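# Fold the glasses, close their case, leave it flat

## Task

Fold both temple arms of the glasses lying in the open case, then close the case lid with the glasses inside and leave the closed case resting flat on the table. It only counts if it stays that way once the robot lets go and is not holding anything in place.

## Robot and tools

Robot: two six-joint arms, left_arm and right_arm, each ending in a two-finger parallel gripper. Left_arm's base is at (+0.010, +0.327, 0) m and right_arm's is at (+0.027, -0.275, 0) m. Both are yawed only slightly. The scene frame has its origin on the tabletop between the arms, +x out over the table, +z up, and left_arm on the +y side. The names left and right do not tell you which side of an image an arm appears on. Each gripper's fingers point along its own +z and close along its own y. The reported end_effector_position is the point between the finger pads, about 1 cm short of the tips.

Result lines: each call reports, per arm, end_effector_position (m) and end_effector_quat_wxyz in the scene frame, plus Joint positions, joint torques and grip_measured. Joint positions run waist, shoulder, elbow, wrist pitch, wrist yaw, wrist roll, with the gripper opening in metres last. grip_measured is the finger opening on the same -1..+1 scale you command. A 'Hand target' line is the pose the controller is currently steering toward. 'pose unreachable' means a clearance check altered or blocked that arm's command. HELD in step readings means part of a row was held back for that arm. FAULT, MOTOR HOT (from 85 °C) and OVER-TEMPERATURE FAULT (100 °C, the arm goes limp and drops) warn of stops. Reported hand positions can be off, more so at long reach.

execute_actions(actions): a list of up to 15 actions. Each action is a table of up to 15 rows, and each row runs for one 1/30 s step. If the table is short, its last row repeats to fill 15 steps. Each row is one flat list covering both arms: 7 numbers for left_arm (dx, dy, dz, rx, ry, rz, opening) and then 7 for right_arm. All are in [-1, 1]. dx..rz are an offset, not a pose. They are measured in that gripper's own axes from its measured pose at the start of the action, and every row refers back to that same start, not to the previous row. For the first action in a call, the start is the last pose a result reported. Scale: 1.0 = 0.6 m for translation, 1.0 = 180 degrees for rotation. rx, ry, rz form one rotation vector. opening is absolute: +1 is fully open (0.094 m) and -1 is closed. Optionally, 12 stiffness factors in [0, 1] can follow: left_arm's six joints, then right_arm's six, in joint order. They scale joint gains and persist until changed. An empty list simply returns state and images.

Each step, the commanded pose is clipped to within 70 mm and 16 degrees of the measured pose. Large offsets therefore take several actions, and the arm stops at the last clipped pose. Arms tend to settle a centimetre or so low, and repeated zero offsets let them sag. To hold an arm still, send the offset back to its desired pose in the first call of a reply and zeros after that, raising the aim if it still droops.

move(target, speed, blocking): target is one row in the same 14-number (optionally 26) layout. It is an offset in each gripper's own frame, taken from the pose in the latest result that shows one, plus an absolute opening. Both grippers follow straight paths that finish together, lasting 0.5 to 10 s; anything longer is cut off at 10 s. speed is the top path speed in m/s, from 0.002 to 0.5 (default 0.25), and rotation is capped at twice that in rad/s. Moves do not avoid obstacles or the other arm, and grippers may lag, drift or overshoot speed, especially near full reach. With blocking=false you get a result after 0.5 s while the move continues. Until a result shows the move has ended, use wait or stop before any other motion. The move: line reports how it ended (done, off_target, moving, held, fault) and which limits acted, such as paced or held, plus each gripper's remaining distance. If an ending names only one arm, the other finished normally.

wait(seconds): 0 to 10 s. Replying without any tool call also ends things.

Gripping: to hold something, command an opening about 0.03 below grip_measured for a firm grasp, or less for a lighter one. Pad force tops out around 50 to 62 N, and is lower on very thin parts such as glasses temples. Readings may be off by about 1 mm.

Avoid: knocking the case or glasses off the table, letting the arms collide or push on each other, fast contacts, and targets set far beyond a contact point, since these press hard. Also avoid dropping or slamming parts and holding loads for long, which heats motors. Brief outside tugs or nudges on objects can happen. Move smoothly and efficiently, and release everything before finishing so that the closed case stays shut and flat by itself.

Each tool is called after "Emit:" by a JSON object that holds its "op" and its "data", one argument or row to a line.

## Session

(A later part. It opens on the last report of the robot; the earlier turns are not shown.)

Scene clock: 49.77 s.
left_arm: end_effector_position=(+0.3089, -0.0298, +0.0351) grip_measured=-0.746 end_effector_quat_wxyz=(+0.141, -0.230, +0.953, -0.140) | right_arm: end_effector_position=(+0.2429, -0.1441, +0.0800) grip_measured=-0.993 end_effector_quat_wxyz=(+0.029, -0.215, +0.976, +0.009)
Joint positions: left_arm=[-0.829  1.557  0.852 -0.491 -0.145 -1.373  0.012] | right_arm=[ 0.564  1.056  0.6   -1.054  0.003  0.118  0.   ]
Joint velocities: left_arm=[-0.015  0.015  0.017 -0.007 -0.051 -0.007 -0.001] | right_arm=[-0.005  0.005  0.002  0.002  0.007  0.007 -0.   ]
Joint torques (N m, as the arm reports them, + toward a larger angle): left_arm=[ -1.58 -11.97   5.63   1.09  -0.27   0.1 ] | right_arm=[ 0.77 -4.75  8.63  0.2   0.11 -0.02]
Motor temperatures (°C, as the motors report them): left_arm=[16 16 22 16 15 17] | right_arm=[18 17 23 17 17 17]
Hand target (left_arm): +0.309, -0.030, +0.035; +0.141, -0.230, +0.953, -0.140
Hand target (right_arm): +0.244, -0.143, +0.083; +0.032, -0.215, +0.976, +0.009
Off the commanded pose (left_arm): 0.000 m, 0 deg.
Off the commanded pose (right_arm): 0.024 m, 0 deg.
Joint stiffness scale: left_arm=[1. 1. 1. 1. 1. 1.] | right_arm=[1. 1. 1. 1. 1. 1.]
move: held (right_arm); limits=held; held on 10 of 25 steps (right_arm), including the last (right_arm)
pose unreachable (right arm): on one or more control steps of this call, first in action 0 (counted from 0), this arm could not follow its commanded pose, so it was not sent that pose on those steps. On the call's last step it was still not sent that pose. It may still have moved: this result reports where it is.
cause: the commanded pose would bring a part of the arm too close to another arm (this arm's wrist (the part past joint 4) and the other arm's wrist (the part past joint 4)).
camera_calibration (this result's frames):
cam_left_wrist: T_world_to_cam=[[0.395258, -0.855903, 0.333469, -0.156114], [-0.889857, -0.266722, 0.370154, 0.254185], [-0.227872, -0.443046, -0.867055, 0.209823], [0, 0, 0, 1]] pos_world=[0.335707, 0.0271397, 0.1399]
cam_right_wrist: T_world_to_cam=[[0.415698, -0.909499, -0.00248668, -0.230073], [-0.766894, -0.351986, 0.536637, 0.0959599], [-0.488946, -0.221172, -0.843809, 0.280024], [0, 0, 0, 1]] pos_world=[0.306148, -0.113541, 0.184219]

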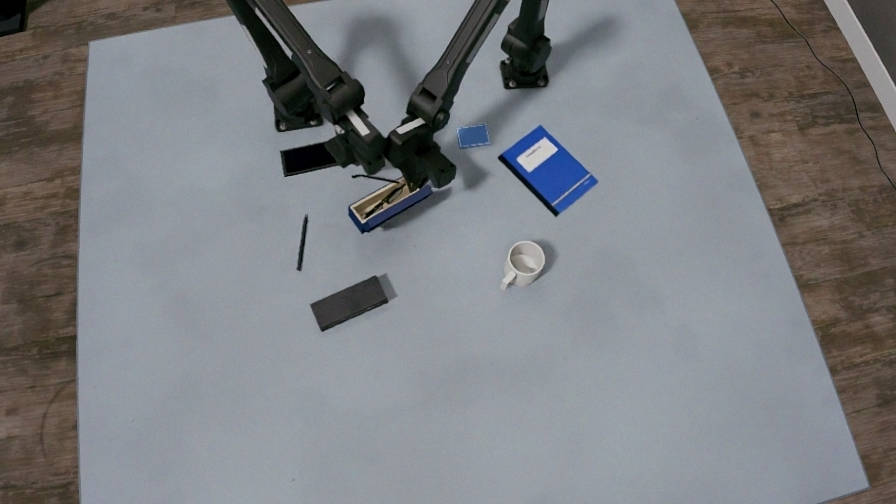

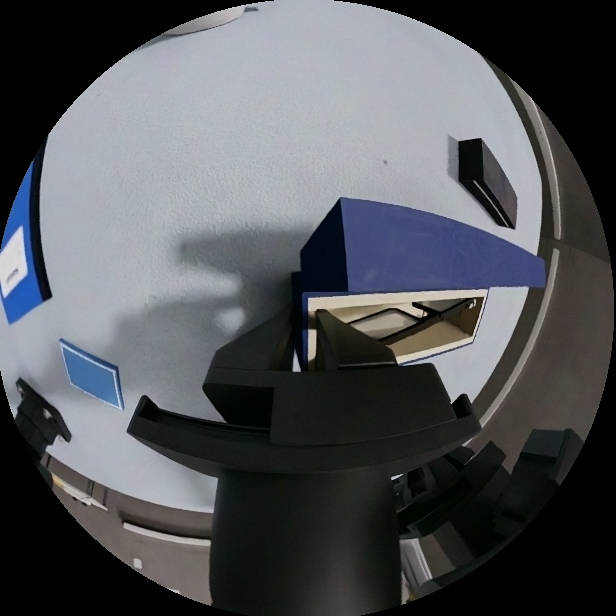

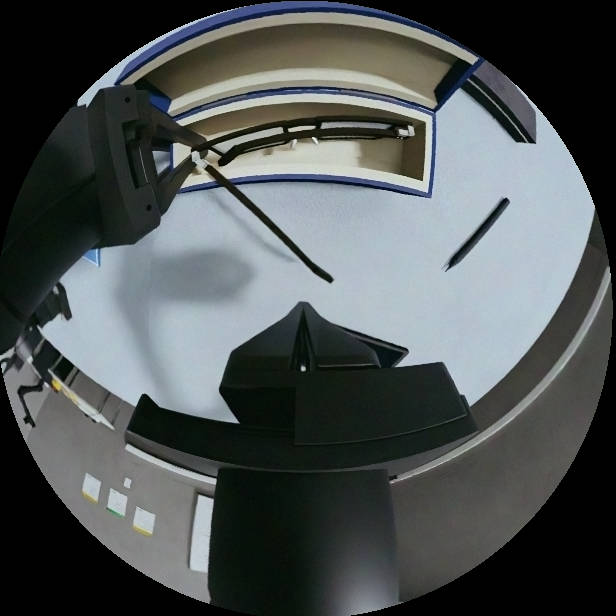

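Emit:
{"op": "move", "data": {
  "target": [0.0,0.0,0.0,0,0,0,-0.75,0,0.025,0.04,-0.15,-0.06,0,-1],
  "speed": 0.15
}}

Scene clock: 52.27 s.
left_arm: end_effector_position=(+0.3089, -0.0298, +0.0351) grip_measured=-0.746 end_effector_quat_wxyz=(+0.141, -0.230, +0.953, -0.140) | right_arm: end_effector_position=(+0.2383, -0.1300, +0.0628) grip_measured=-0.993 end_effector_quat_wxyz=(+0.070, -0.215, +0.941, +0.251)
Joint positions: left_arm=[-0.829  1.557  0.852 -0.491 -0.145 -1.373  0.012] | right_arm=[ 0.293  1.012  0.45  -0.824 -0.497 -0.123  0.   ]
Joint velocities: left_arm=[-0.015 -0.005 -0.002 -0.007  0.007  0.022 -0.001] | right_arm=[ 0.005 -0.015  0.002  0.002  0.066 -0.037  0.   ]
Joint torques (N m, as the arm reports them, + toward a larger angle): left_arm=[ -1.6  -12.09   5.66   1.04  -0.28   0.09] | right_arm=[-0.59 -2.61  7.37  1.58 -0.39 -0.18]
Motor temperatures (°C, as the motors report them): left_arm=[16 16 22 16 15 17] | right_arm=[18 17 23 17 17 17]
Hand target (left_arm): +0.309, -0.030, +0.035; +0.141, -0.230, +0.953, -0.140
Hand target (right_arm): +0.239, -0.132, +0.058; +0.072, -0.216, +0.941, +0.252
Off the commanded pose (left_arm): 0.000 m, 0 deg.
Off the commanded pose (right_arm): 0.007 m, 1 deg.
Joint stiffness scale: left_arm=[1. 1. 1. 1. 1. 1.] | right_arm=[1. 1. 1. 1. 1. 1.]
move: done; limits=held; held on 1 of 62 steps (right_arm)
pose unreachable (right arm): on one or more control steps of this call, first in action 0 (counted from 0), this arm could not follow its commanded pose, so it was not sent that pose on those steps. It may still have moved: this result reports where it is.
cause: the commanded pose would bring a part of the arm too close to another arm (this arm's wrist (the part past joint 4) and the other arm's wrist (the part past joint 4)).
camera_calibration (this result's frames):
cam_left_wrist: T_world_to_cam=[[0.395258, -0.855903, 0.333469, -0.156114], [-0.889857, -0.266722, 0.370154, 0.254185], [-0.227872, -0.443046, -0.867055, 0.209823], [0, 0, 0, 1]] pos_world=[0.335707, 0.0271397, 0.1399]
cam_right_wrist: T_world_to_cam=[[0.436289, -0.783593, -0.442306, -0.176283], [-0.742504, -0.591184, 0.314943, 0.0836602], [-0.508271, 0.191008, -0.839748, 0.324301], [0, 0, 0, 1]] pos_world=[0.303861, -0.150619, 0.168012]

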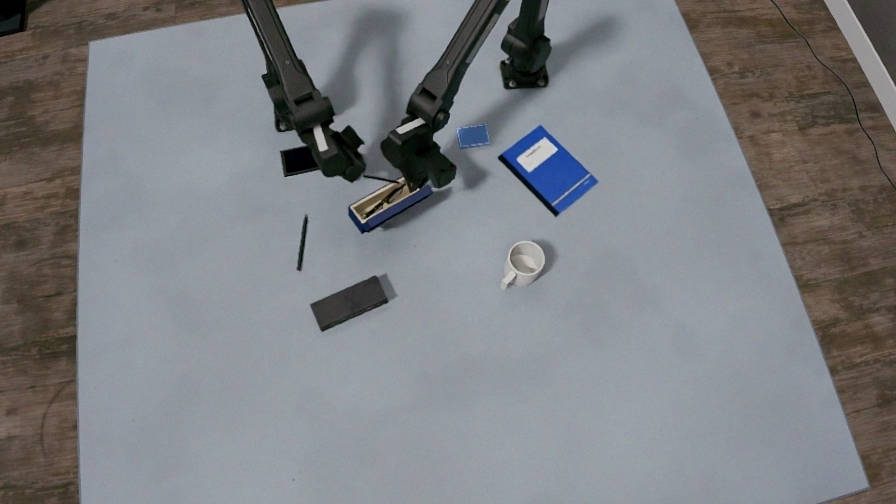

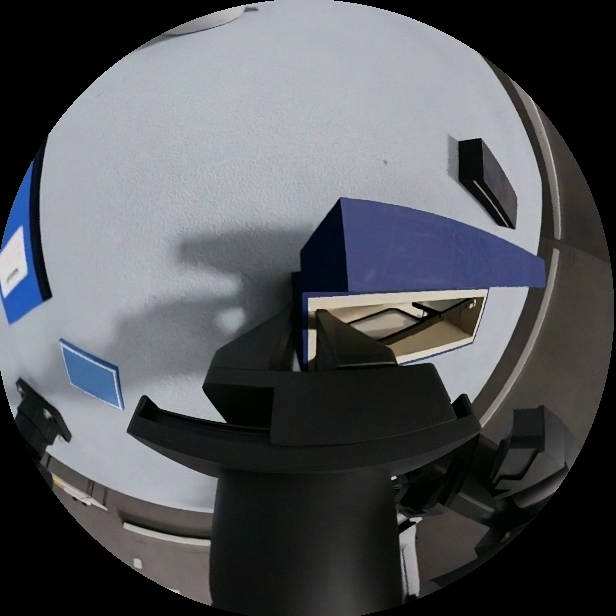

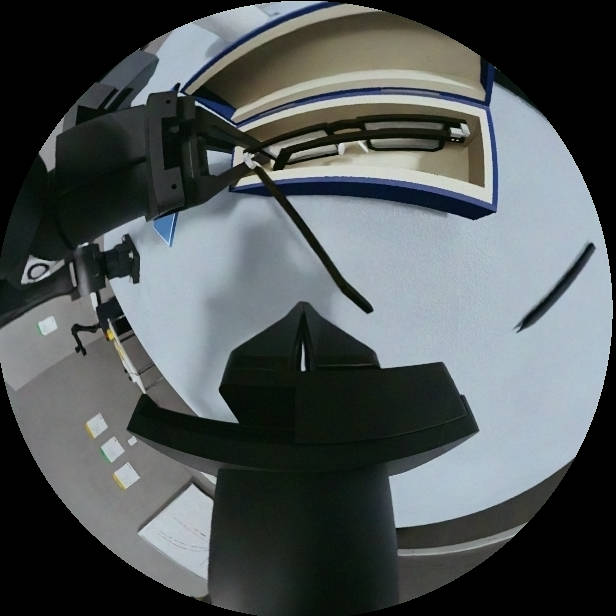

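Emit:
{"op": "move", "data": {
  "target": [0.0,0.0,0.0,0,0,0,-0.75,-0.118,-0.034,0.012,0,0,0,-1],
  "speed": 0.05
}}

Scene clock: 54.67 s.
left_arm: end_effector_position=(+0.3089, -0.0298, +0.0351) grip_measured=-0.746 end_effector_quat_wxyz=(+0.141, -0.230, +0.953, -0.140) | right_arm: end_effector_position=(+0.2850, -0.1198, +0.0524) grip_measured=-0.993 end_effector_quat_wxyz=(+0.042, -0.210, +0.945, +0.249)
Joint positions: left_arm=[-0.829  1.557  0.852 -0.491 -0.145 -1.373  0.012] | right_arm=[ 0.283  1.237  0.575 -0.79  -0.497 -0.139  0.   ]
Joint velocities: left_arm=[-0.005 -0.024  0.002 -0.007  0.051  0.022 -0.001] | right_arm=[-0.015 -0.005 -0.017  0.017  0.022  0.022  0.001]
Joint torques (N m, as the arm reports them, + toward a larger angle): left_arm=[ -1.58 -12.02   5.72   1.06  -0.26   0.11] | right_arm=[-0.84 -5.26 10.9   1.47 -0.31 -0.21]
Motor temperatures (°C, as the motors report them): left_arm=[16 16 22 16 15 17] | right_arm=[18 17 23 17 17 17]
Hand target (left_arm): +0.309, -0.030, +0.035; +0.141, -0.230, +0.953, -0.140
Hand target (right_arm): +0.310, -0.117, +0.064; +0.070, -0.215, +0.941, +0.251
Off the commanded pose (left_arm): 0.000 m, 0 deg.
Off the commanded pose (right_arm): 0.029 m, 3 deg.
Joint stiffness scale: left_arm=[1. 1. 1. 1. 1. 1.] | right_arm=[1. 1. 1. 1. 1. 1.]
move: off_target (right_arm)
camera_calibration (this result's frames):
cam_left_wrist: T_world_to_cam=[[0.395258, -0.855903, 0.333469, -0.156114], [-0.889857, -0.266722, 0.370154, 0.254185], [-0.227872, -0.443046, -0.867055, 0.209823], [0, 0, 0, 1]] pos_world=[0.335707, 0.0271397, 0.1399]
cam_right_wrist: T_world_to_cam=[[0.41396, -0.790239, -0.45184, -0.187223], [-0.72205, -0.587315, 0.365657, 0.119578], [-0.554329, 0.174884, -0.813717, 0.347181], [0, 0, 0, 1]] pos_world=[0.356296, -0.138438, 0.154187]

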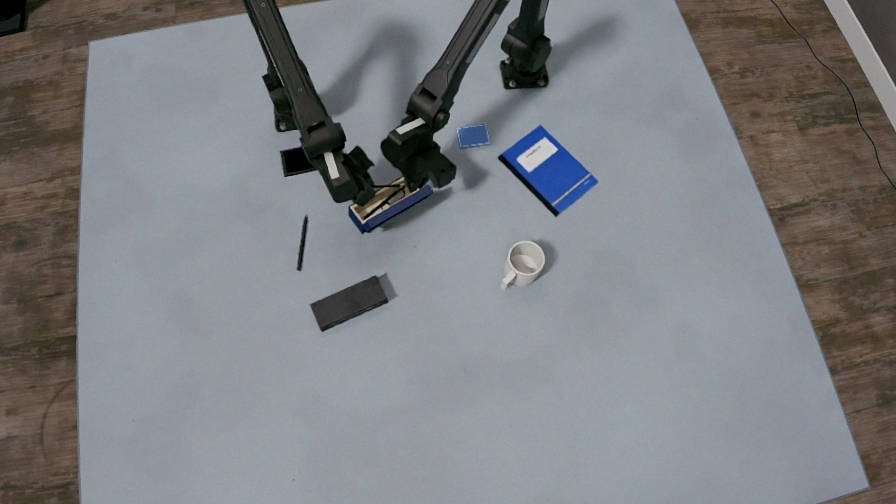

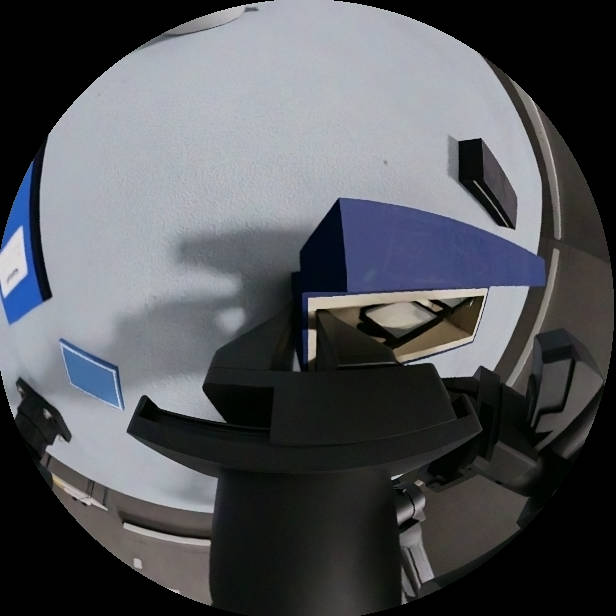

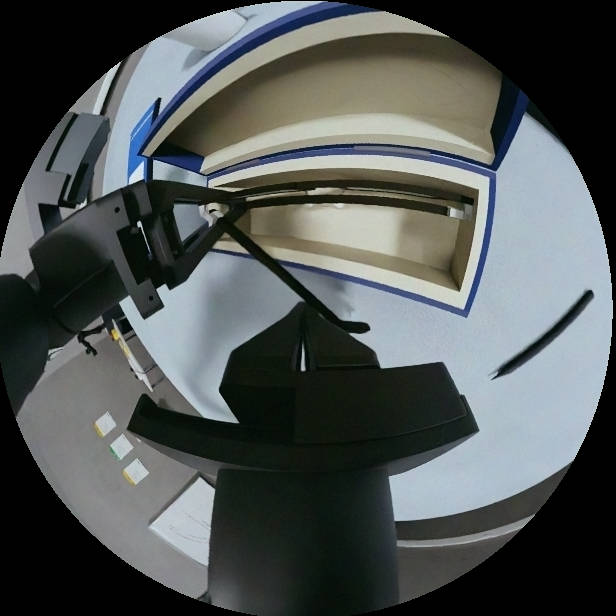

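Emit:
{"op": "move", "data": {
  "target": [0.0,0.0,0.0,0,0,0,-0.75,-0.125,-0.02,-0.03,0,-0.03,0,-1],
  "speed": 0.05
}}

Scene clock: 57.20 s.
left_arm: end_effector_position=(+0.3121, -0.0271, +0.0353) grip_measured=-0.746 end_effector_quat_wxyz=(+0.143, -0.244, +0.949, -0.139) | right_arm: end_effector_position=(+0.3194, -0.1145, +0.0594) grip_measured=-0.993 end_effector_quat_wxyz=(+0.047, -0.202, +0.944, +0.256)
Joint positions: left_arm=[-0.823  1.557  0.852 -0.491 -0.153 -1.395  0.012] | right_arm=[ 0.263  1.315  0.66  -0.79  -0.513 -0.139  0.   ]
Joint velocities: left_arm=[-0.015 -0.005 -0.002  0.007  0.051 -0.051  0.001] | right_arm=[-0.015  0.005 -0.017 -0.017 -0.037  0.007 -0.001]
Joint torques (N m, as the arm reports them, + toward a larger angle): left_arm=[ -2.07 -12.06   5.66   1.07   0.08   0.31] | right_arm=[-0.87 -6.31 12.56  1.92 -0.28  0.03]
Motor temperatures (°C, as the motors report them): left_arm=[16 17 22 16 15 17] | right_arm=[18 17 24 17 17 17]
Hand target (left_arm): +0.309, -0.030, +0.035; +0.141, -0.230, +0.953, -0.140
Hand target (right_arm): +0.356, -0.111, +0.078; +0.086, -0.199, +0.941, +0.258
Off the commanded pose (left_arm): 0.004 m, 2 deg.
Off the commanded pose (right_arm): 0.043 m, 5 deg.
Joint stiffness scale: left_arm=[1. 1. 1. 1. 1. 1.] | right_arm=[1. 1. 1. 1. 1. 1.]
move: off_target (right_arm)
camera_calibration (this result's frames):
cam_left_wrist: T_world_to_cam=[[0.419386, -0.843125, 0.336533, -0.162416], [-0.882356, -0.291418, 0.369492, 0.254707], [-0.213456, -0.451902, -0.866153, 0.207151], [0, 0, 0, 1]] pos_world=[0.337075, 0.0309014, 0.139971]
cam_right_wrist: T_world_to_cam=[[0.401196, -0.789584, -0.464326, -0.189208], [-0.733157, -0.580679, 0.353965, 0.149964], [-0.54911, 0.198414, -0.811856, 0.371937], [0, 0, 0, 1]] pos_world=[0.390091, -0.136113, 0.161023]

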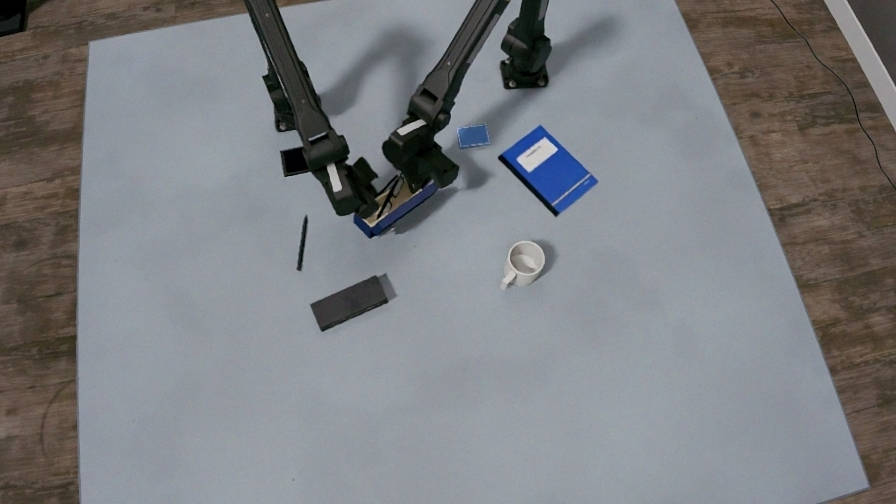

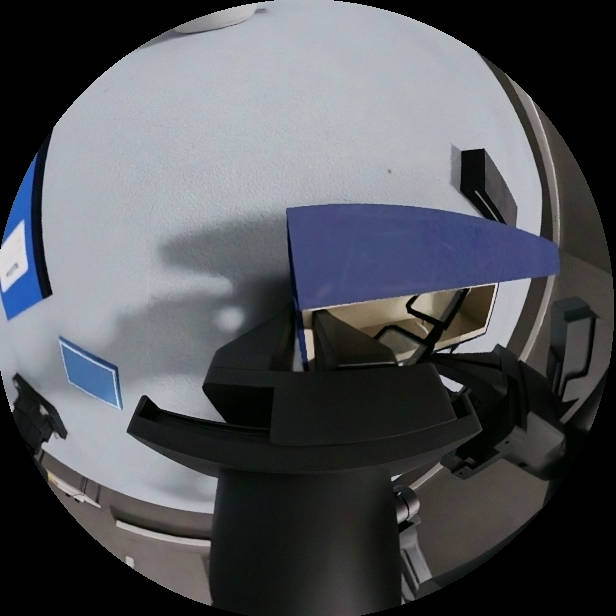

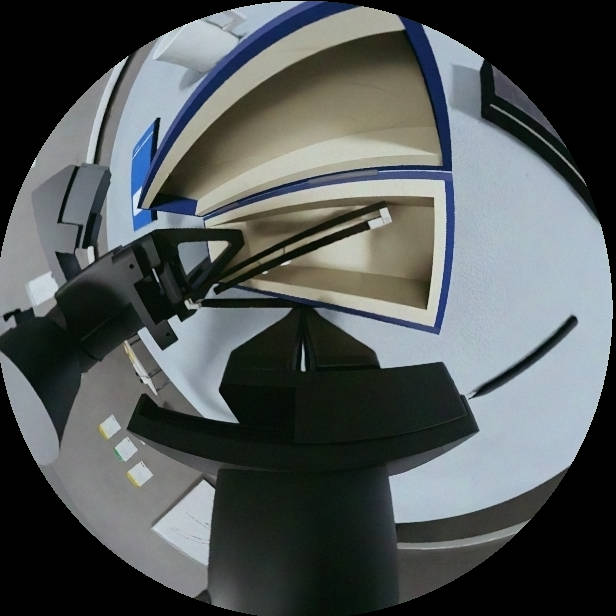

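Emit:
{"op": "move", "data": {
  "target": [0.0,0.0,0.0,0,0,0,-0.75,0.06,0,-0.15,0,0,0,-1],
  "speed": 0.12
}}

Emit:
{"op": "zoom_image", "data": {
  "camera": "cam_right_wrist",
  "region": [100, 60, 500, 340]
}}

Emit:
{"op": "zoom_image", "data": {
  "camera": "cam_high",
  "region": [320, 130, 470, 250]
}}

Scene clock: 59.03 s.
left_arm: end_effector_position=(+0.3123, -0.0265, +0.0350) grip_measured=-0.747 end_effector_quat_wxyz=(+0.144, -0.247, +0.948, -0.139) | right_arm: end_effector_position=(+0.2736, -0.1709, +0.1146) grip_measured=-0.993 end_effector_quat_wxyz=(+0.030, -0.196, +0.947, +0.254)
Joint positions: left_arm=[-0.822  1.557  0.851 -0.491 -0.155 -1.4    0.012] | right_arm=[ 0.094  1.093  0.66  -1.141 -0.517 -0.329  0.   ]
Joint velocities: left_arm=[ 0.005  0.015 -0.002  0.017  0.007 -0.022 -0.001] | right_arm=[ 0.005 -0.015  0.012 -0.002 -0.037 -0.051 -0.   ]
Joint torques (N m, as the arm reports them, + toward a larger angle): left_arm=[ -1.54 -11.84   5.71   1.05  -0.17   0.15] | right_arm=[-0.42 -5.3  12.03 -0.59 -0.39 -0.19]
Motor temperatures (°C, as the motors report them): left_arm=[16 17 22 16 15 17] | right_arm=[18 17 24 17 17 17]
Hand target (left_arm): +0.312, -0.027, +0.035; +0.143, -0.244, +0.949, -0.139
Hand target (right_arm): +0.288, -0.172, +0.131; +0.048, -0.201, +0.945, +0.253
Off the commanded pose (left_arm): 0.001 m, 0 deg.
Off the commanded pose (right_arm): 0.021 m, 2 deg.
Joint stiffness scale: left_arm=[1. 1. 1. 1. 1. 1.] | right_arm=[1. 1. 1. 1. 1. 1.]
move: off_target (right_arm)
camera_calibration (this result's frames):
cam_left_wrist: T_world_to_cam=[[0.424138, -0.840744, 0.336535, -0.163305], [-0.880694, -0.296387, 0.369503, 0.254468], [-0.210913, -0.453105, -0.866148, 0.206427], [0, 0, 0, 1]] pos_world=[0.33691, 0.0316564, 0.139728]
cam_right_wrist: T_world_to_cam=[[0.382927, -0.796524, -0.467886, -0.185499], [-0.722869, -0.573726, 0.385096, 0.0589597], [-0.575177, 0.190756, -0.795477, 0.406722], [0, 0, 0, 1]] pos_world=[0.347589, -0.191512, 0.214041]

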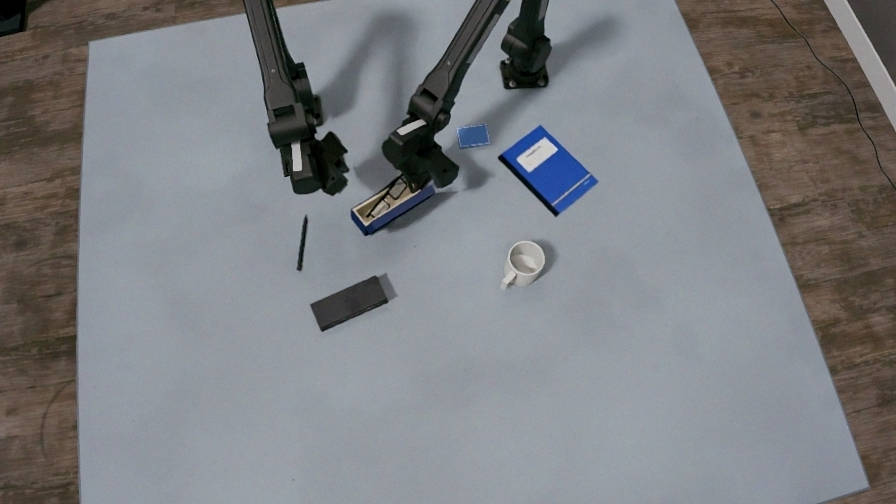

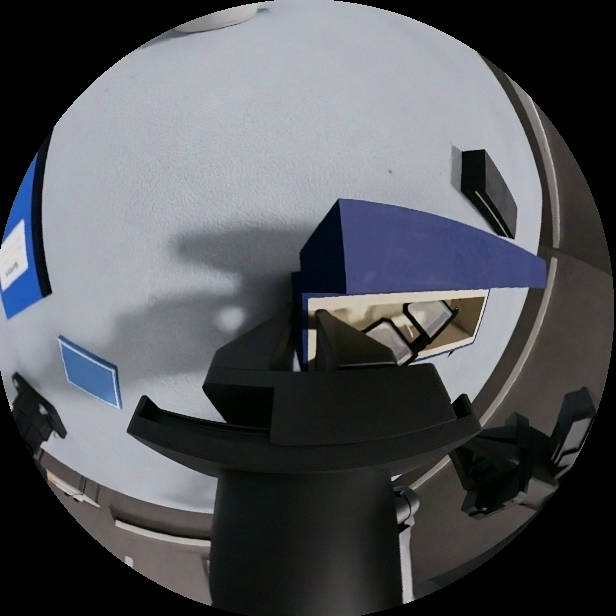

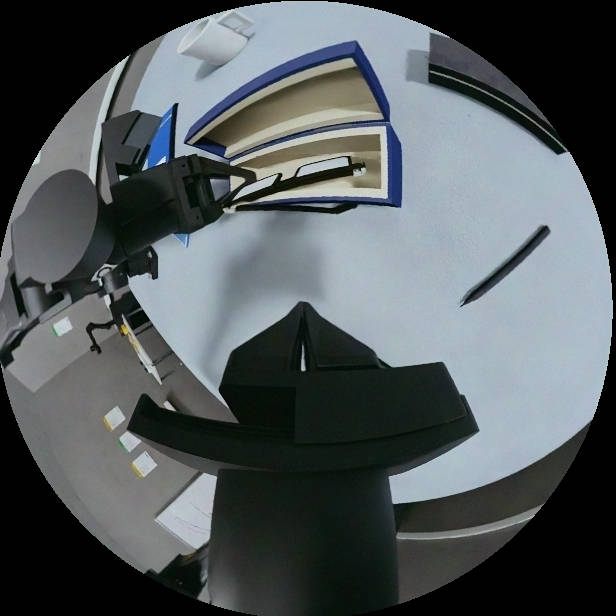

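Region (100, 60, 500, 340) of cam_right_wrist's 616x616 image, scaled by 1.260, with more detail than that image has; it fills the top 353 rows of this view, and the rest is white.

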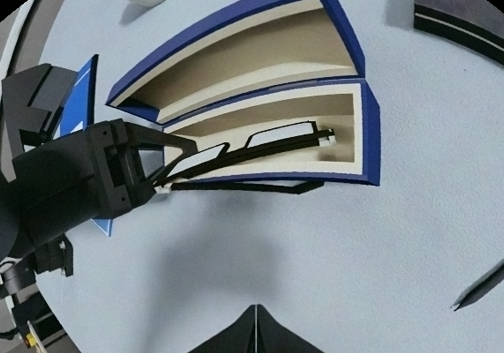

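Region (320, 130, 470, 250) of cam_high's 896x504 image, scaled by 3.360, with more detail than that image has; it fills the top 403 rows of this view, and the rest is white.

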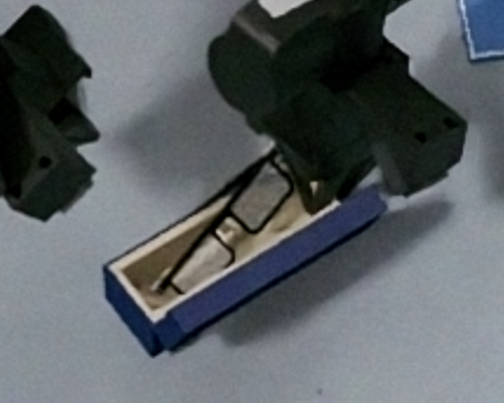

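Emit:
{"op": "move", "data": {
  "target": [0.0,0.0,0.0,0,0,0,-0.55,0,0,0,0,0,0,0.3]
}}

Emit:
{"op": "move", "data": {
  "target": [0.0,-0.03,-0.12,0,0,0,-0.55,0,0,0,0.053,-0.184,0.454,0.3],
  "speed": 0.4
}}

Emit:
{"op": "move", "data": {
  "target": [0.0,0.3,-0.1,0,0,0,-0.55,0,0,0,0,0,0,0.3],
  "speed": 0.3
}}

Scene clock: 62.60 s.
left_arm: end_effector_position=(+0.3117, -0.0258, +0.0343) grip_measured=-0.552 end_effector_quat_wxyz=(+0.143, -0.247, +0.948, -0.138) | right_arm: end_effector_position=(+0.2736, -0.1709, +0.1146) grip_measured=+0.298 end_effector_quat_wxyz=(+0.031, -0.197, +0.946, +0.254)
Joint positions: left_arm=[-0.822  1.557  0.849 -0.491 -0.155 -1.4    0.021] | right_arm=[ 0.094  1.093  0.66  -1.141 -0.517 -0.332  0.061]
Joint velocities: left_arm=[-0.015 -0.015 -0.002  0.007  0.022  0.037 -0.001] | right_arm=[ 0.015  0.005  0.002  0.012 -0.11  -0.037  0.001]
Joint torques (N m, as the arm reports them, + toward a larger angle): left_arm=[ -1.64 -11.92   5.7    1.04  -0.27   0.11] | right_arm=[ 0.7  -5.2   8.41  0.19 -0.26 -0.05]
Motor temperatures (°C, as the motors report them): left_arm=[16 17 22 16 15 17] | right_arm=[18 17 24 17 17 17]
Hand target (left_arm): +0.312, -0.027, +0.035; +0.144, -0.247, +0.948, -0.139
Hand target (right_arm): +0.274, -0.171, +0.115; +0.030, -0.196, +0.947, +0.254
Off the commanded pose (left_arm): 0.001 m, 0 deg.
Off the commanded pose (right_arm): 0.000 m, 0 deg.
Joint stiffness scale: left_arm=[1. 1. 1. 1. 1. 1.] | right_arm=[1. 1. 1. 1. 1. 1.]
move: done
camera_calibration (this result's frames):
cam_left_wrist: T_world_to_cam=[[0.424526, -0.841253, 0.334769, -0.162296], [-0.880267, -0.296948, 0.370071, 0.254297], [-0.211914, -0.451791, -0.86659, 0.206373], [0, 0, 0, 1]] pos_world=[0.336482, 0.0322188, 0.139065]
cam_right_wrist: T_world_to_cam=[[0.385741, -0.795444, -0.46741, -0.186139], [-0.721923, -0.575692, 0.383936, 0.0584979], [-0.574484, 0.189334, -0.796317, 0.406386], [0, 0, 0, 1]] pos_world=[0.347494, -0.191329, 0.214149]

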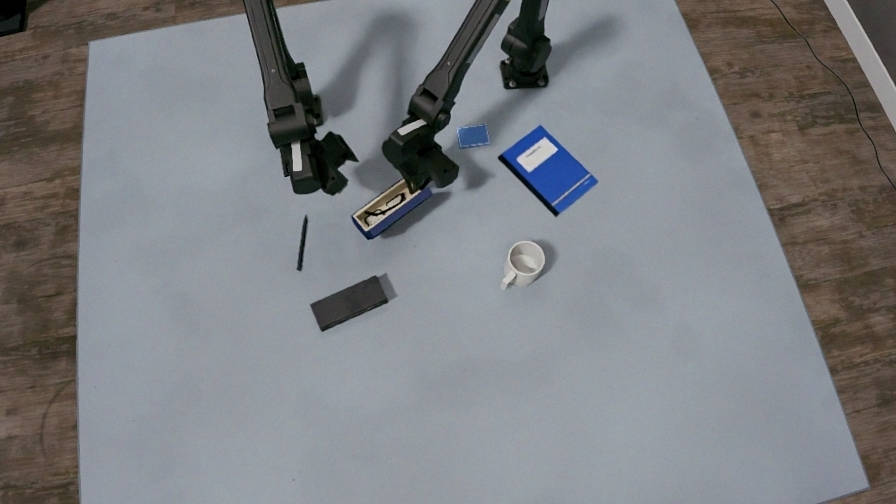

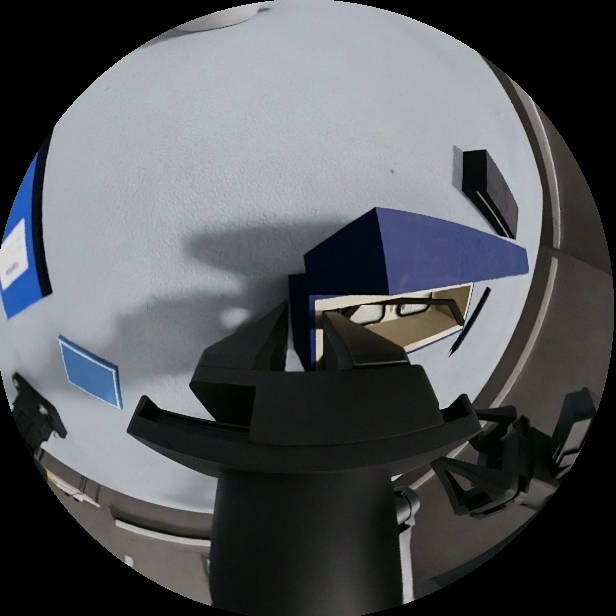

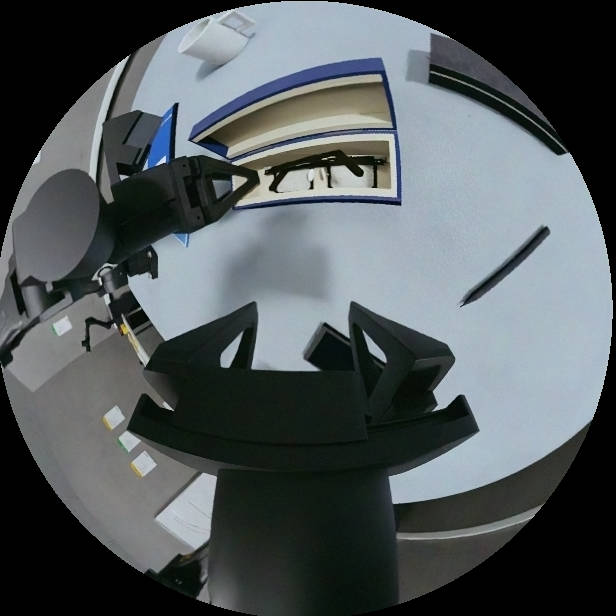

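Scene clock: 65.27 s.
left_arm: end_effector_position=(+0.2878, -0.0088, +0.0762) grip_measured=-0.552 end_effector_quat_wxyz=(+0.131, -0.245, +0.955, -0.107) | right_arm: end_effector_position=(+0.2717, -0.1723, +0.1164) grip_measured=+0.298 end_effector_quat_wxyz=(+0.113, +0.534, +0.818, +0.180)
Joint positions: left_arm=[-0.845  1.443  0.875 -0.703 -0.163 -1.419  0.021] | right_arm=[ 0.404  0.762  0.494 -0.874 -0.017  1.551  0.061]
Joint velocities: left_arm=[ 0.005  0.005 -0.012 -0.007  0.022 -0.037  0.   ] | right_arm=[-0.005 -0.015 -0.012 -0.017 -0.037 -0.022  0.   ]
Joint torques (N m, as the arm reports them, + toward a larger angle): left_arm=[ -3.03 -13.18   9.44   0.56  -0.49  -0.11] | right_arm=[ 1.98 -1.88  9.2   1.63  0.33  0.01]
Motor temperatures (°C, as the motors report them): left_arm=[16 17 22 16 15 17] | right_arm=[18 17 24 17 17 17]
Hand target (left_arm): +0.294, -0.028, +0.107; +0.142, -0.247, +0.948, -0.139
Hand target (right_arm): +0.272, -0.169, +0.115; +0.115, +0.535, +0.817, +0.184
Off the commanded pose (left_arm): 0.036 m, 4 deg.
Off the commanded pose (right_arm): 0.003 m, 1 deg.
Joint stiffness scale: left_arm=[1. 1. 1. 1. 1. 1.] | right_arm=[1. 1. 1. 1. 1. 1.]
move: off_target (left_arm)
camera_calibration (this result's frames):
cam_left_wrist: T_world_to_cam=[[0.435186, -0.858916, 0.269959, -0.150178], [-0.865376, -0.316291, 0.388696, 0.216909], [-0.248472, -0.402771, -0.88093, 0.257334], [0, 0, 0, 1]] pos_world=[0.317003, 0.0432631, 0.182924]
cam_right_wrist: T_world_to_cam=[[-0.835694, -0.360623, -0.414207, 0.214909], [-0.544702, 0.64054, 0.541302, 0.198657], [0.0701105, 0.677982, -0.731728, 0.308528], [0, 0, 0, 1]] pos_world=[0.266176, -0.258924, 0.207242]

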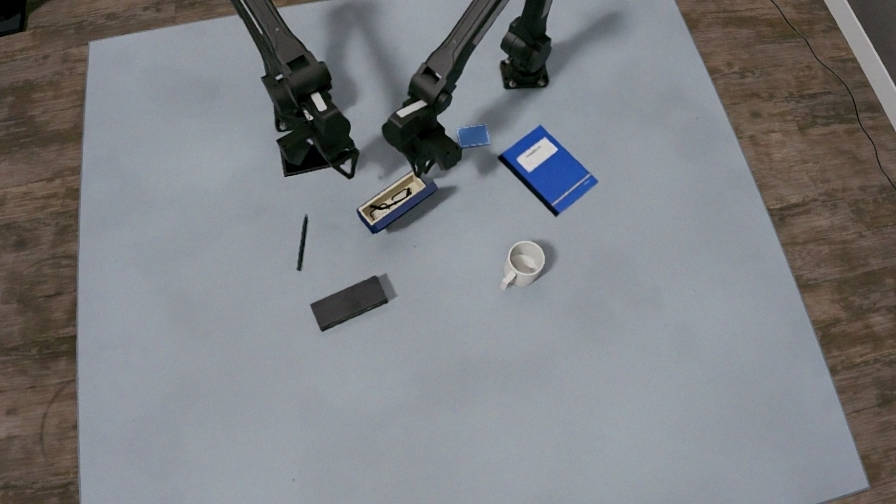

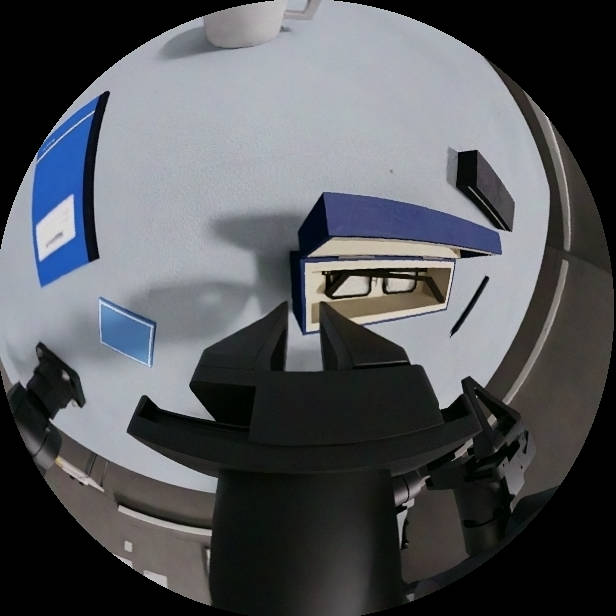

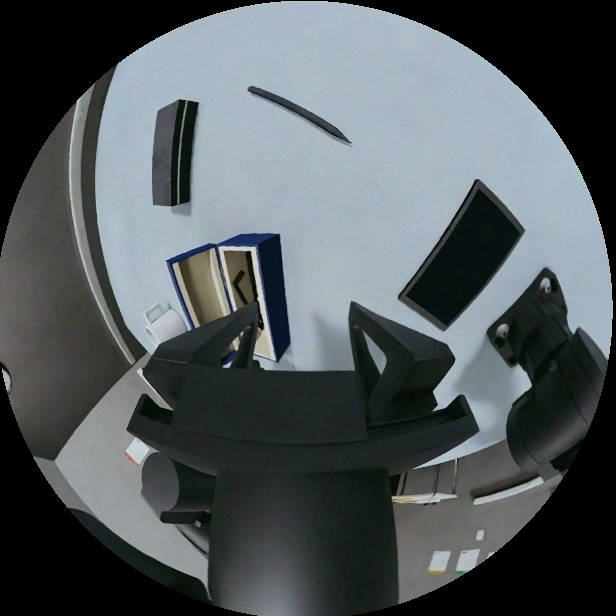

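Scene clock: 66.40 s.
left_arm: end_effector_position=(+0.1889, +0.1550, +0.0840) grip_measured=-0.552 end_effector_quat_wxyz=(+0.132, -0.247, +0.954, -0.107) | right_arm: end_effector_position=(+0.2717, -0.1723, +0.1164) grip_measured=+0.298 end_effector_quat_wxyz=(+0.113, +0.535, +0.818, +0.180)
Joint positions: left_arm=[-0.764  0.83   0.456 -0.886 -0.141 -1.346  0.021] | right_arm=[ 0.404  0.762  0.494 -0.874 -0.017  1.551  0.061]
Joint velocities: left_arm=[ 0.005  0.005  0.007 -0.007 -0.066 -0.022 -0.   ] | right_arm=[-0.005 -0.015 -0.007 -0.002  0.022  0.037 -0.002]
Joint torques (N m, as the arm reports them, + toward a larger angle): left_arm=[-0.47 -2.68  7.78  0.66 -0.09  0.26] | right_arm=[ 0.48 -1.76  9.58  0.99  0.15 -0.05]
Motor temperatures (°C, as the motors report them): left_arm=[16 17 22 16 15 17] | right_arm=[18 17 24 17 17 17]
Hand target (left_arm): +0.193, +0.155, +0.088; +0.132, -0.244, +0.955, -0.106
Hand target (right_arm): +0.272, -0.172, +0.116; +0.113, +0.535, +0.818, +0.180
Off the commanded pose (left_arm): 0.002 m, 0 deg.
Off the commanded pose (right_arm): 0.000 m, 0 deg.
Joint stiffness scale: left_arm=[1. 1. 1. 1. 1. 1.] | right_arm=[1. 1. 1. 1. 1. 1.]
move: done
camera_calibration (this result's frames):
cam_left_wrist: T_world_to_cam=[[0.439315, -0.85656, 0.270752, 0.0302329], [-0.864292, -0.320831, 0.387384, 0.180696], [-0.244952, -0.404193, -0.881264, 0.305177], [0, 0, 0, 1]] pos_world=[0.217646, 0.207219, 0.190757]
cam_right_wrist: T_world_to_cam=[[-0.835846, -0.360273, -0.414204, 0.21501], [-0.544444, 0.640651, 0.54143, 0.198591], [0.0702973, 0.678063, -0.731634, 0.308481], [0, 0, 0, 1]] pos_world=[0.266152, -0.258935, 0.207229]

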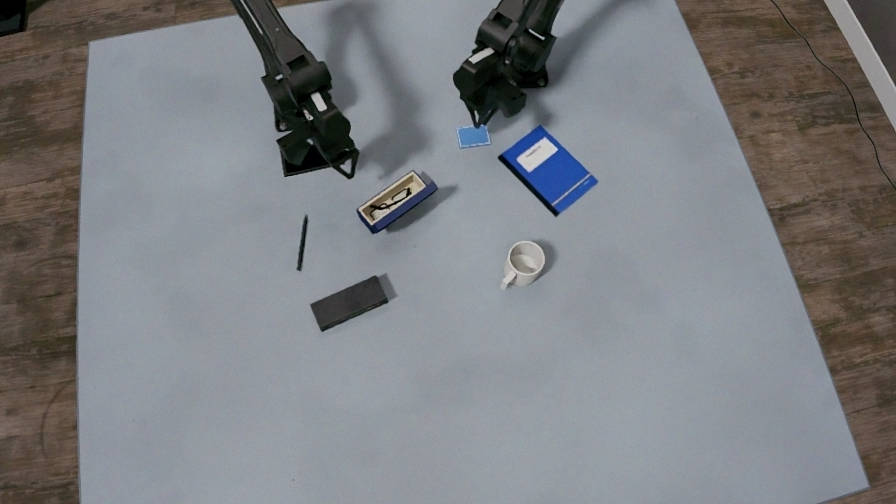

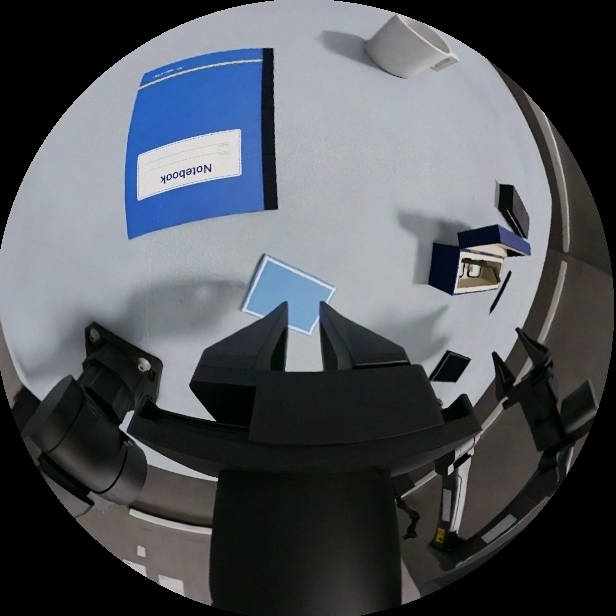

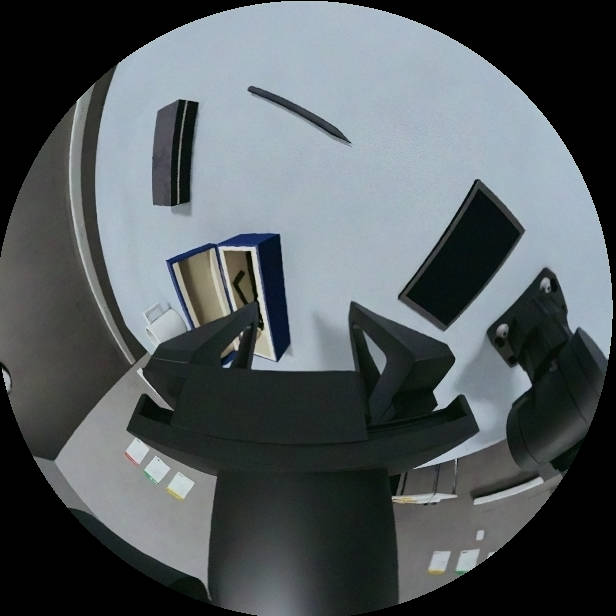

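Emit:
{"op": "zoom_image", "data": {
  "camera": "cam_high",
  "region": [340, 155, 450, 245]
}}

Emit:
{"op": "zoom_image", "data": {
  "camera": "cam_right_wrist",
  "region": [150, 220, 310, 370]
}}

Region (340, 155, 450, 245) of cam_high's 896x504 image, scaled by 4.582, with more detail than that image has; it fills the top 412 rows of this view, and the rest is white.

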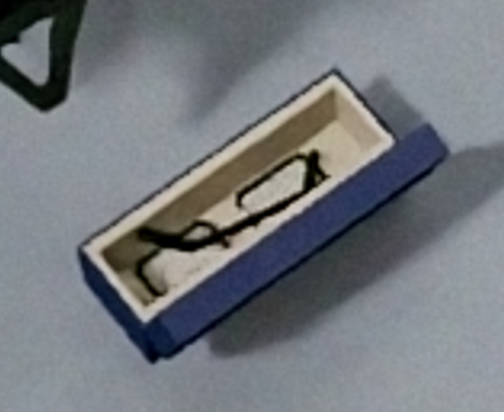

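Region (150, 220, 310, 370) of cam_right_wrist's 616x616 image, scaled by 3.150, with more detail than that image has; it fills the top 472 rows of this view, and the rest is white.

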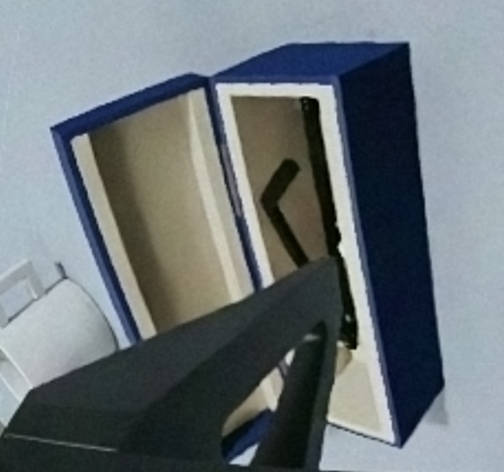

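Emit:
{"op": "move", "data": {
  "target": [0.0,0,0,0,0,0,-0.55,0.045,0.152,0.035,0,0,0,-1],
  "speed": 0.2
}}

Scene clock: 68.87 s.
left_arm: end_effector_position=(+0.1876, +0.1565, +0.0817) grip_measured=-0.552 end_effector_quat_wxyz=(+0.131, -0.246, +0.955, -0.104) | right_arm: end_effector_position=(+0.3300, -0.1215, +0.1178) grip_measured=-0.993 end_effector_quat_wxyz=(+0.101, +0.535, +0.823, +0.161)
Joint positions: left_arm=[-0.764  0.83   0.451 -0.886 -0.141 -1.343  0.021] | right_arm=[ 0.494  1.06   0.662 -0.791  0.018  1.631  0.   ]
Joint velocities: left_arm=[-0.005  0.005 -0.012  0.002 -0.022 -0.007  0.001] | right_arm=[-0.015 -0.015 -0.007 -0.002  0.022 -0.037  0.   ]
Joint torques (N m, as the arm reports them, + toward a larger angle): left_arm=[-1.56 -2.4   7.26  0.95 -0.27  0.07] | right_arm=[ 1.85 -5.42 11.97  1.6   0.33  0.03]
Motor temperatures (°C, as the motors report them): left_arm=[16 17 23 16 15 17] | right_arm=[18 17 24 17 17 17]
Hand target (left_arm): +0.189, +0.155, +0.084; +0.132, -0.247, +0.954, -0.107
Hand target (right_arm): +0.344, -0.111, +0.133; +0.111, +0.535, +0.818, +0.180
Off the commanded pose (left_arm): 0.003 m, 0 deg.
Off the commanded pose (right_arm): 0.025 m, 3 deg.
Joint stiffness scale: left_arm=[1. 1. 1. 1. 1. 1.] | right_arm=[1. 1. 1. 1. 1. 1.]
move: off_target (right_arm)
camera_calibration (this result's frames):
cam_left_wrist: T_world_to_cam=[[0.438312, -0.858779, 0.265294, 0.0336999], [-0.863756, -0.320806, 0.388599, 0.180743], [-0.248612, -0.399477, -0.882389, 0.30349], [0, 0, 0, 1]] pos_world=[0.216798, 0.208161, 0.188619]
cam_right_wrist: T_world_to_cam=[[-0.851178, -0.371498, -0.37079, 0.281183], [-0.523637, 0.649557, 0.551252, 0.19011], [0.0360602, 0.663373, -0.747419, 0.282394], [0, 0, 0, 1]] pos_world=[0.328702, -0.206361, 0.210528]

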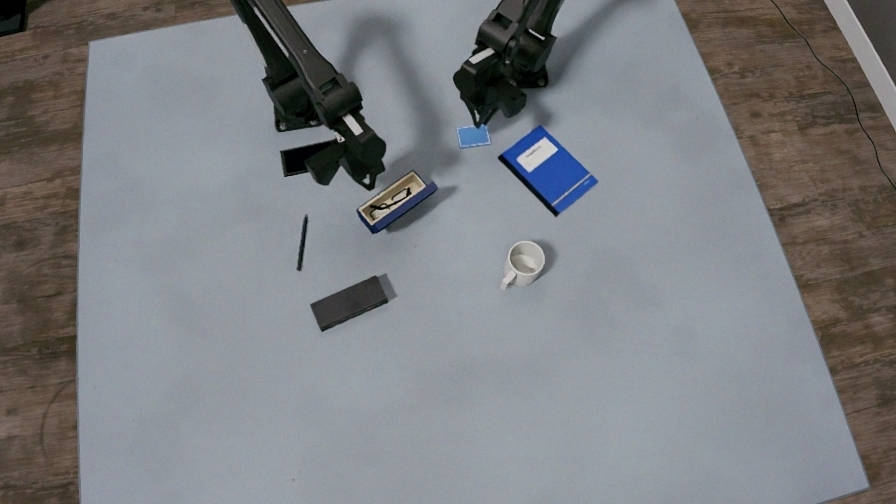

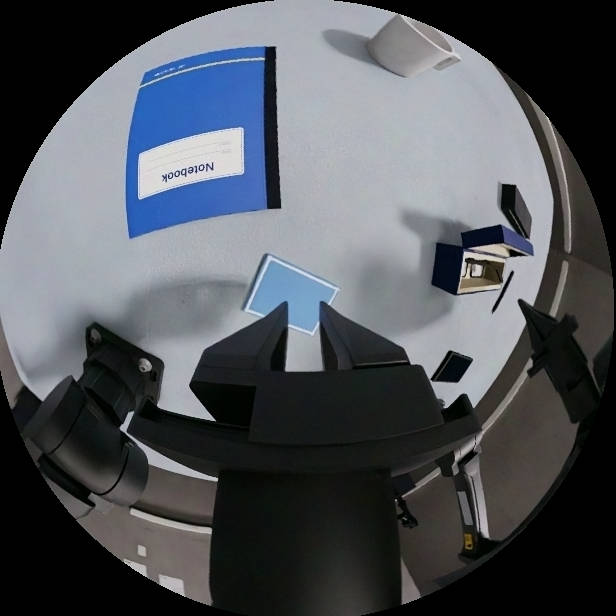

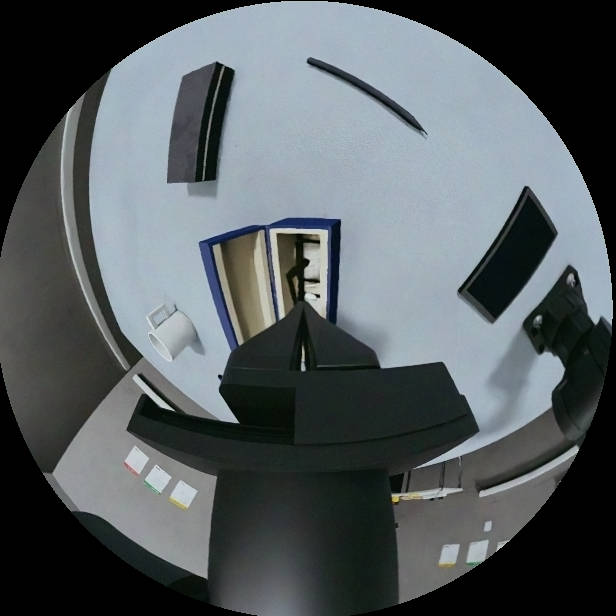

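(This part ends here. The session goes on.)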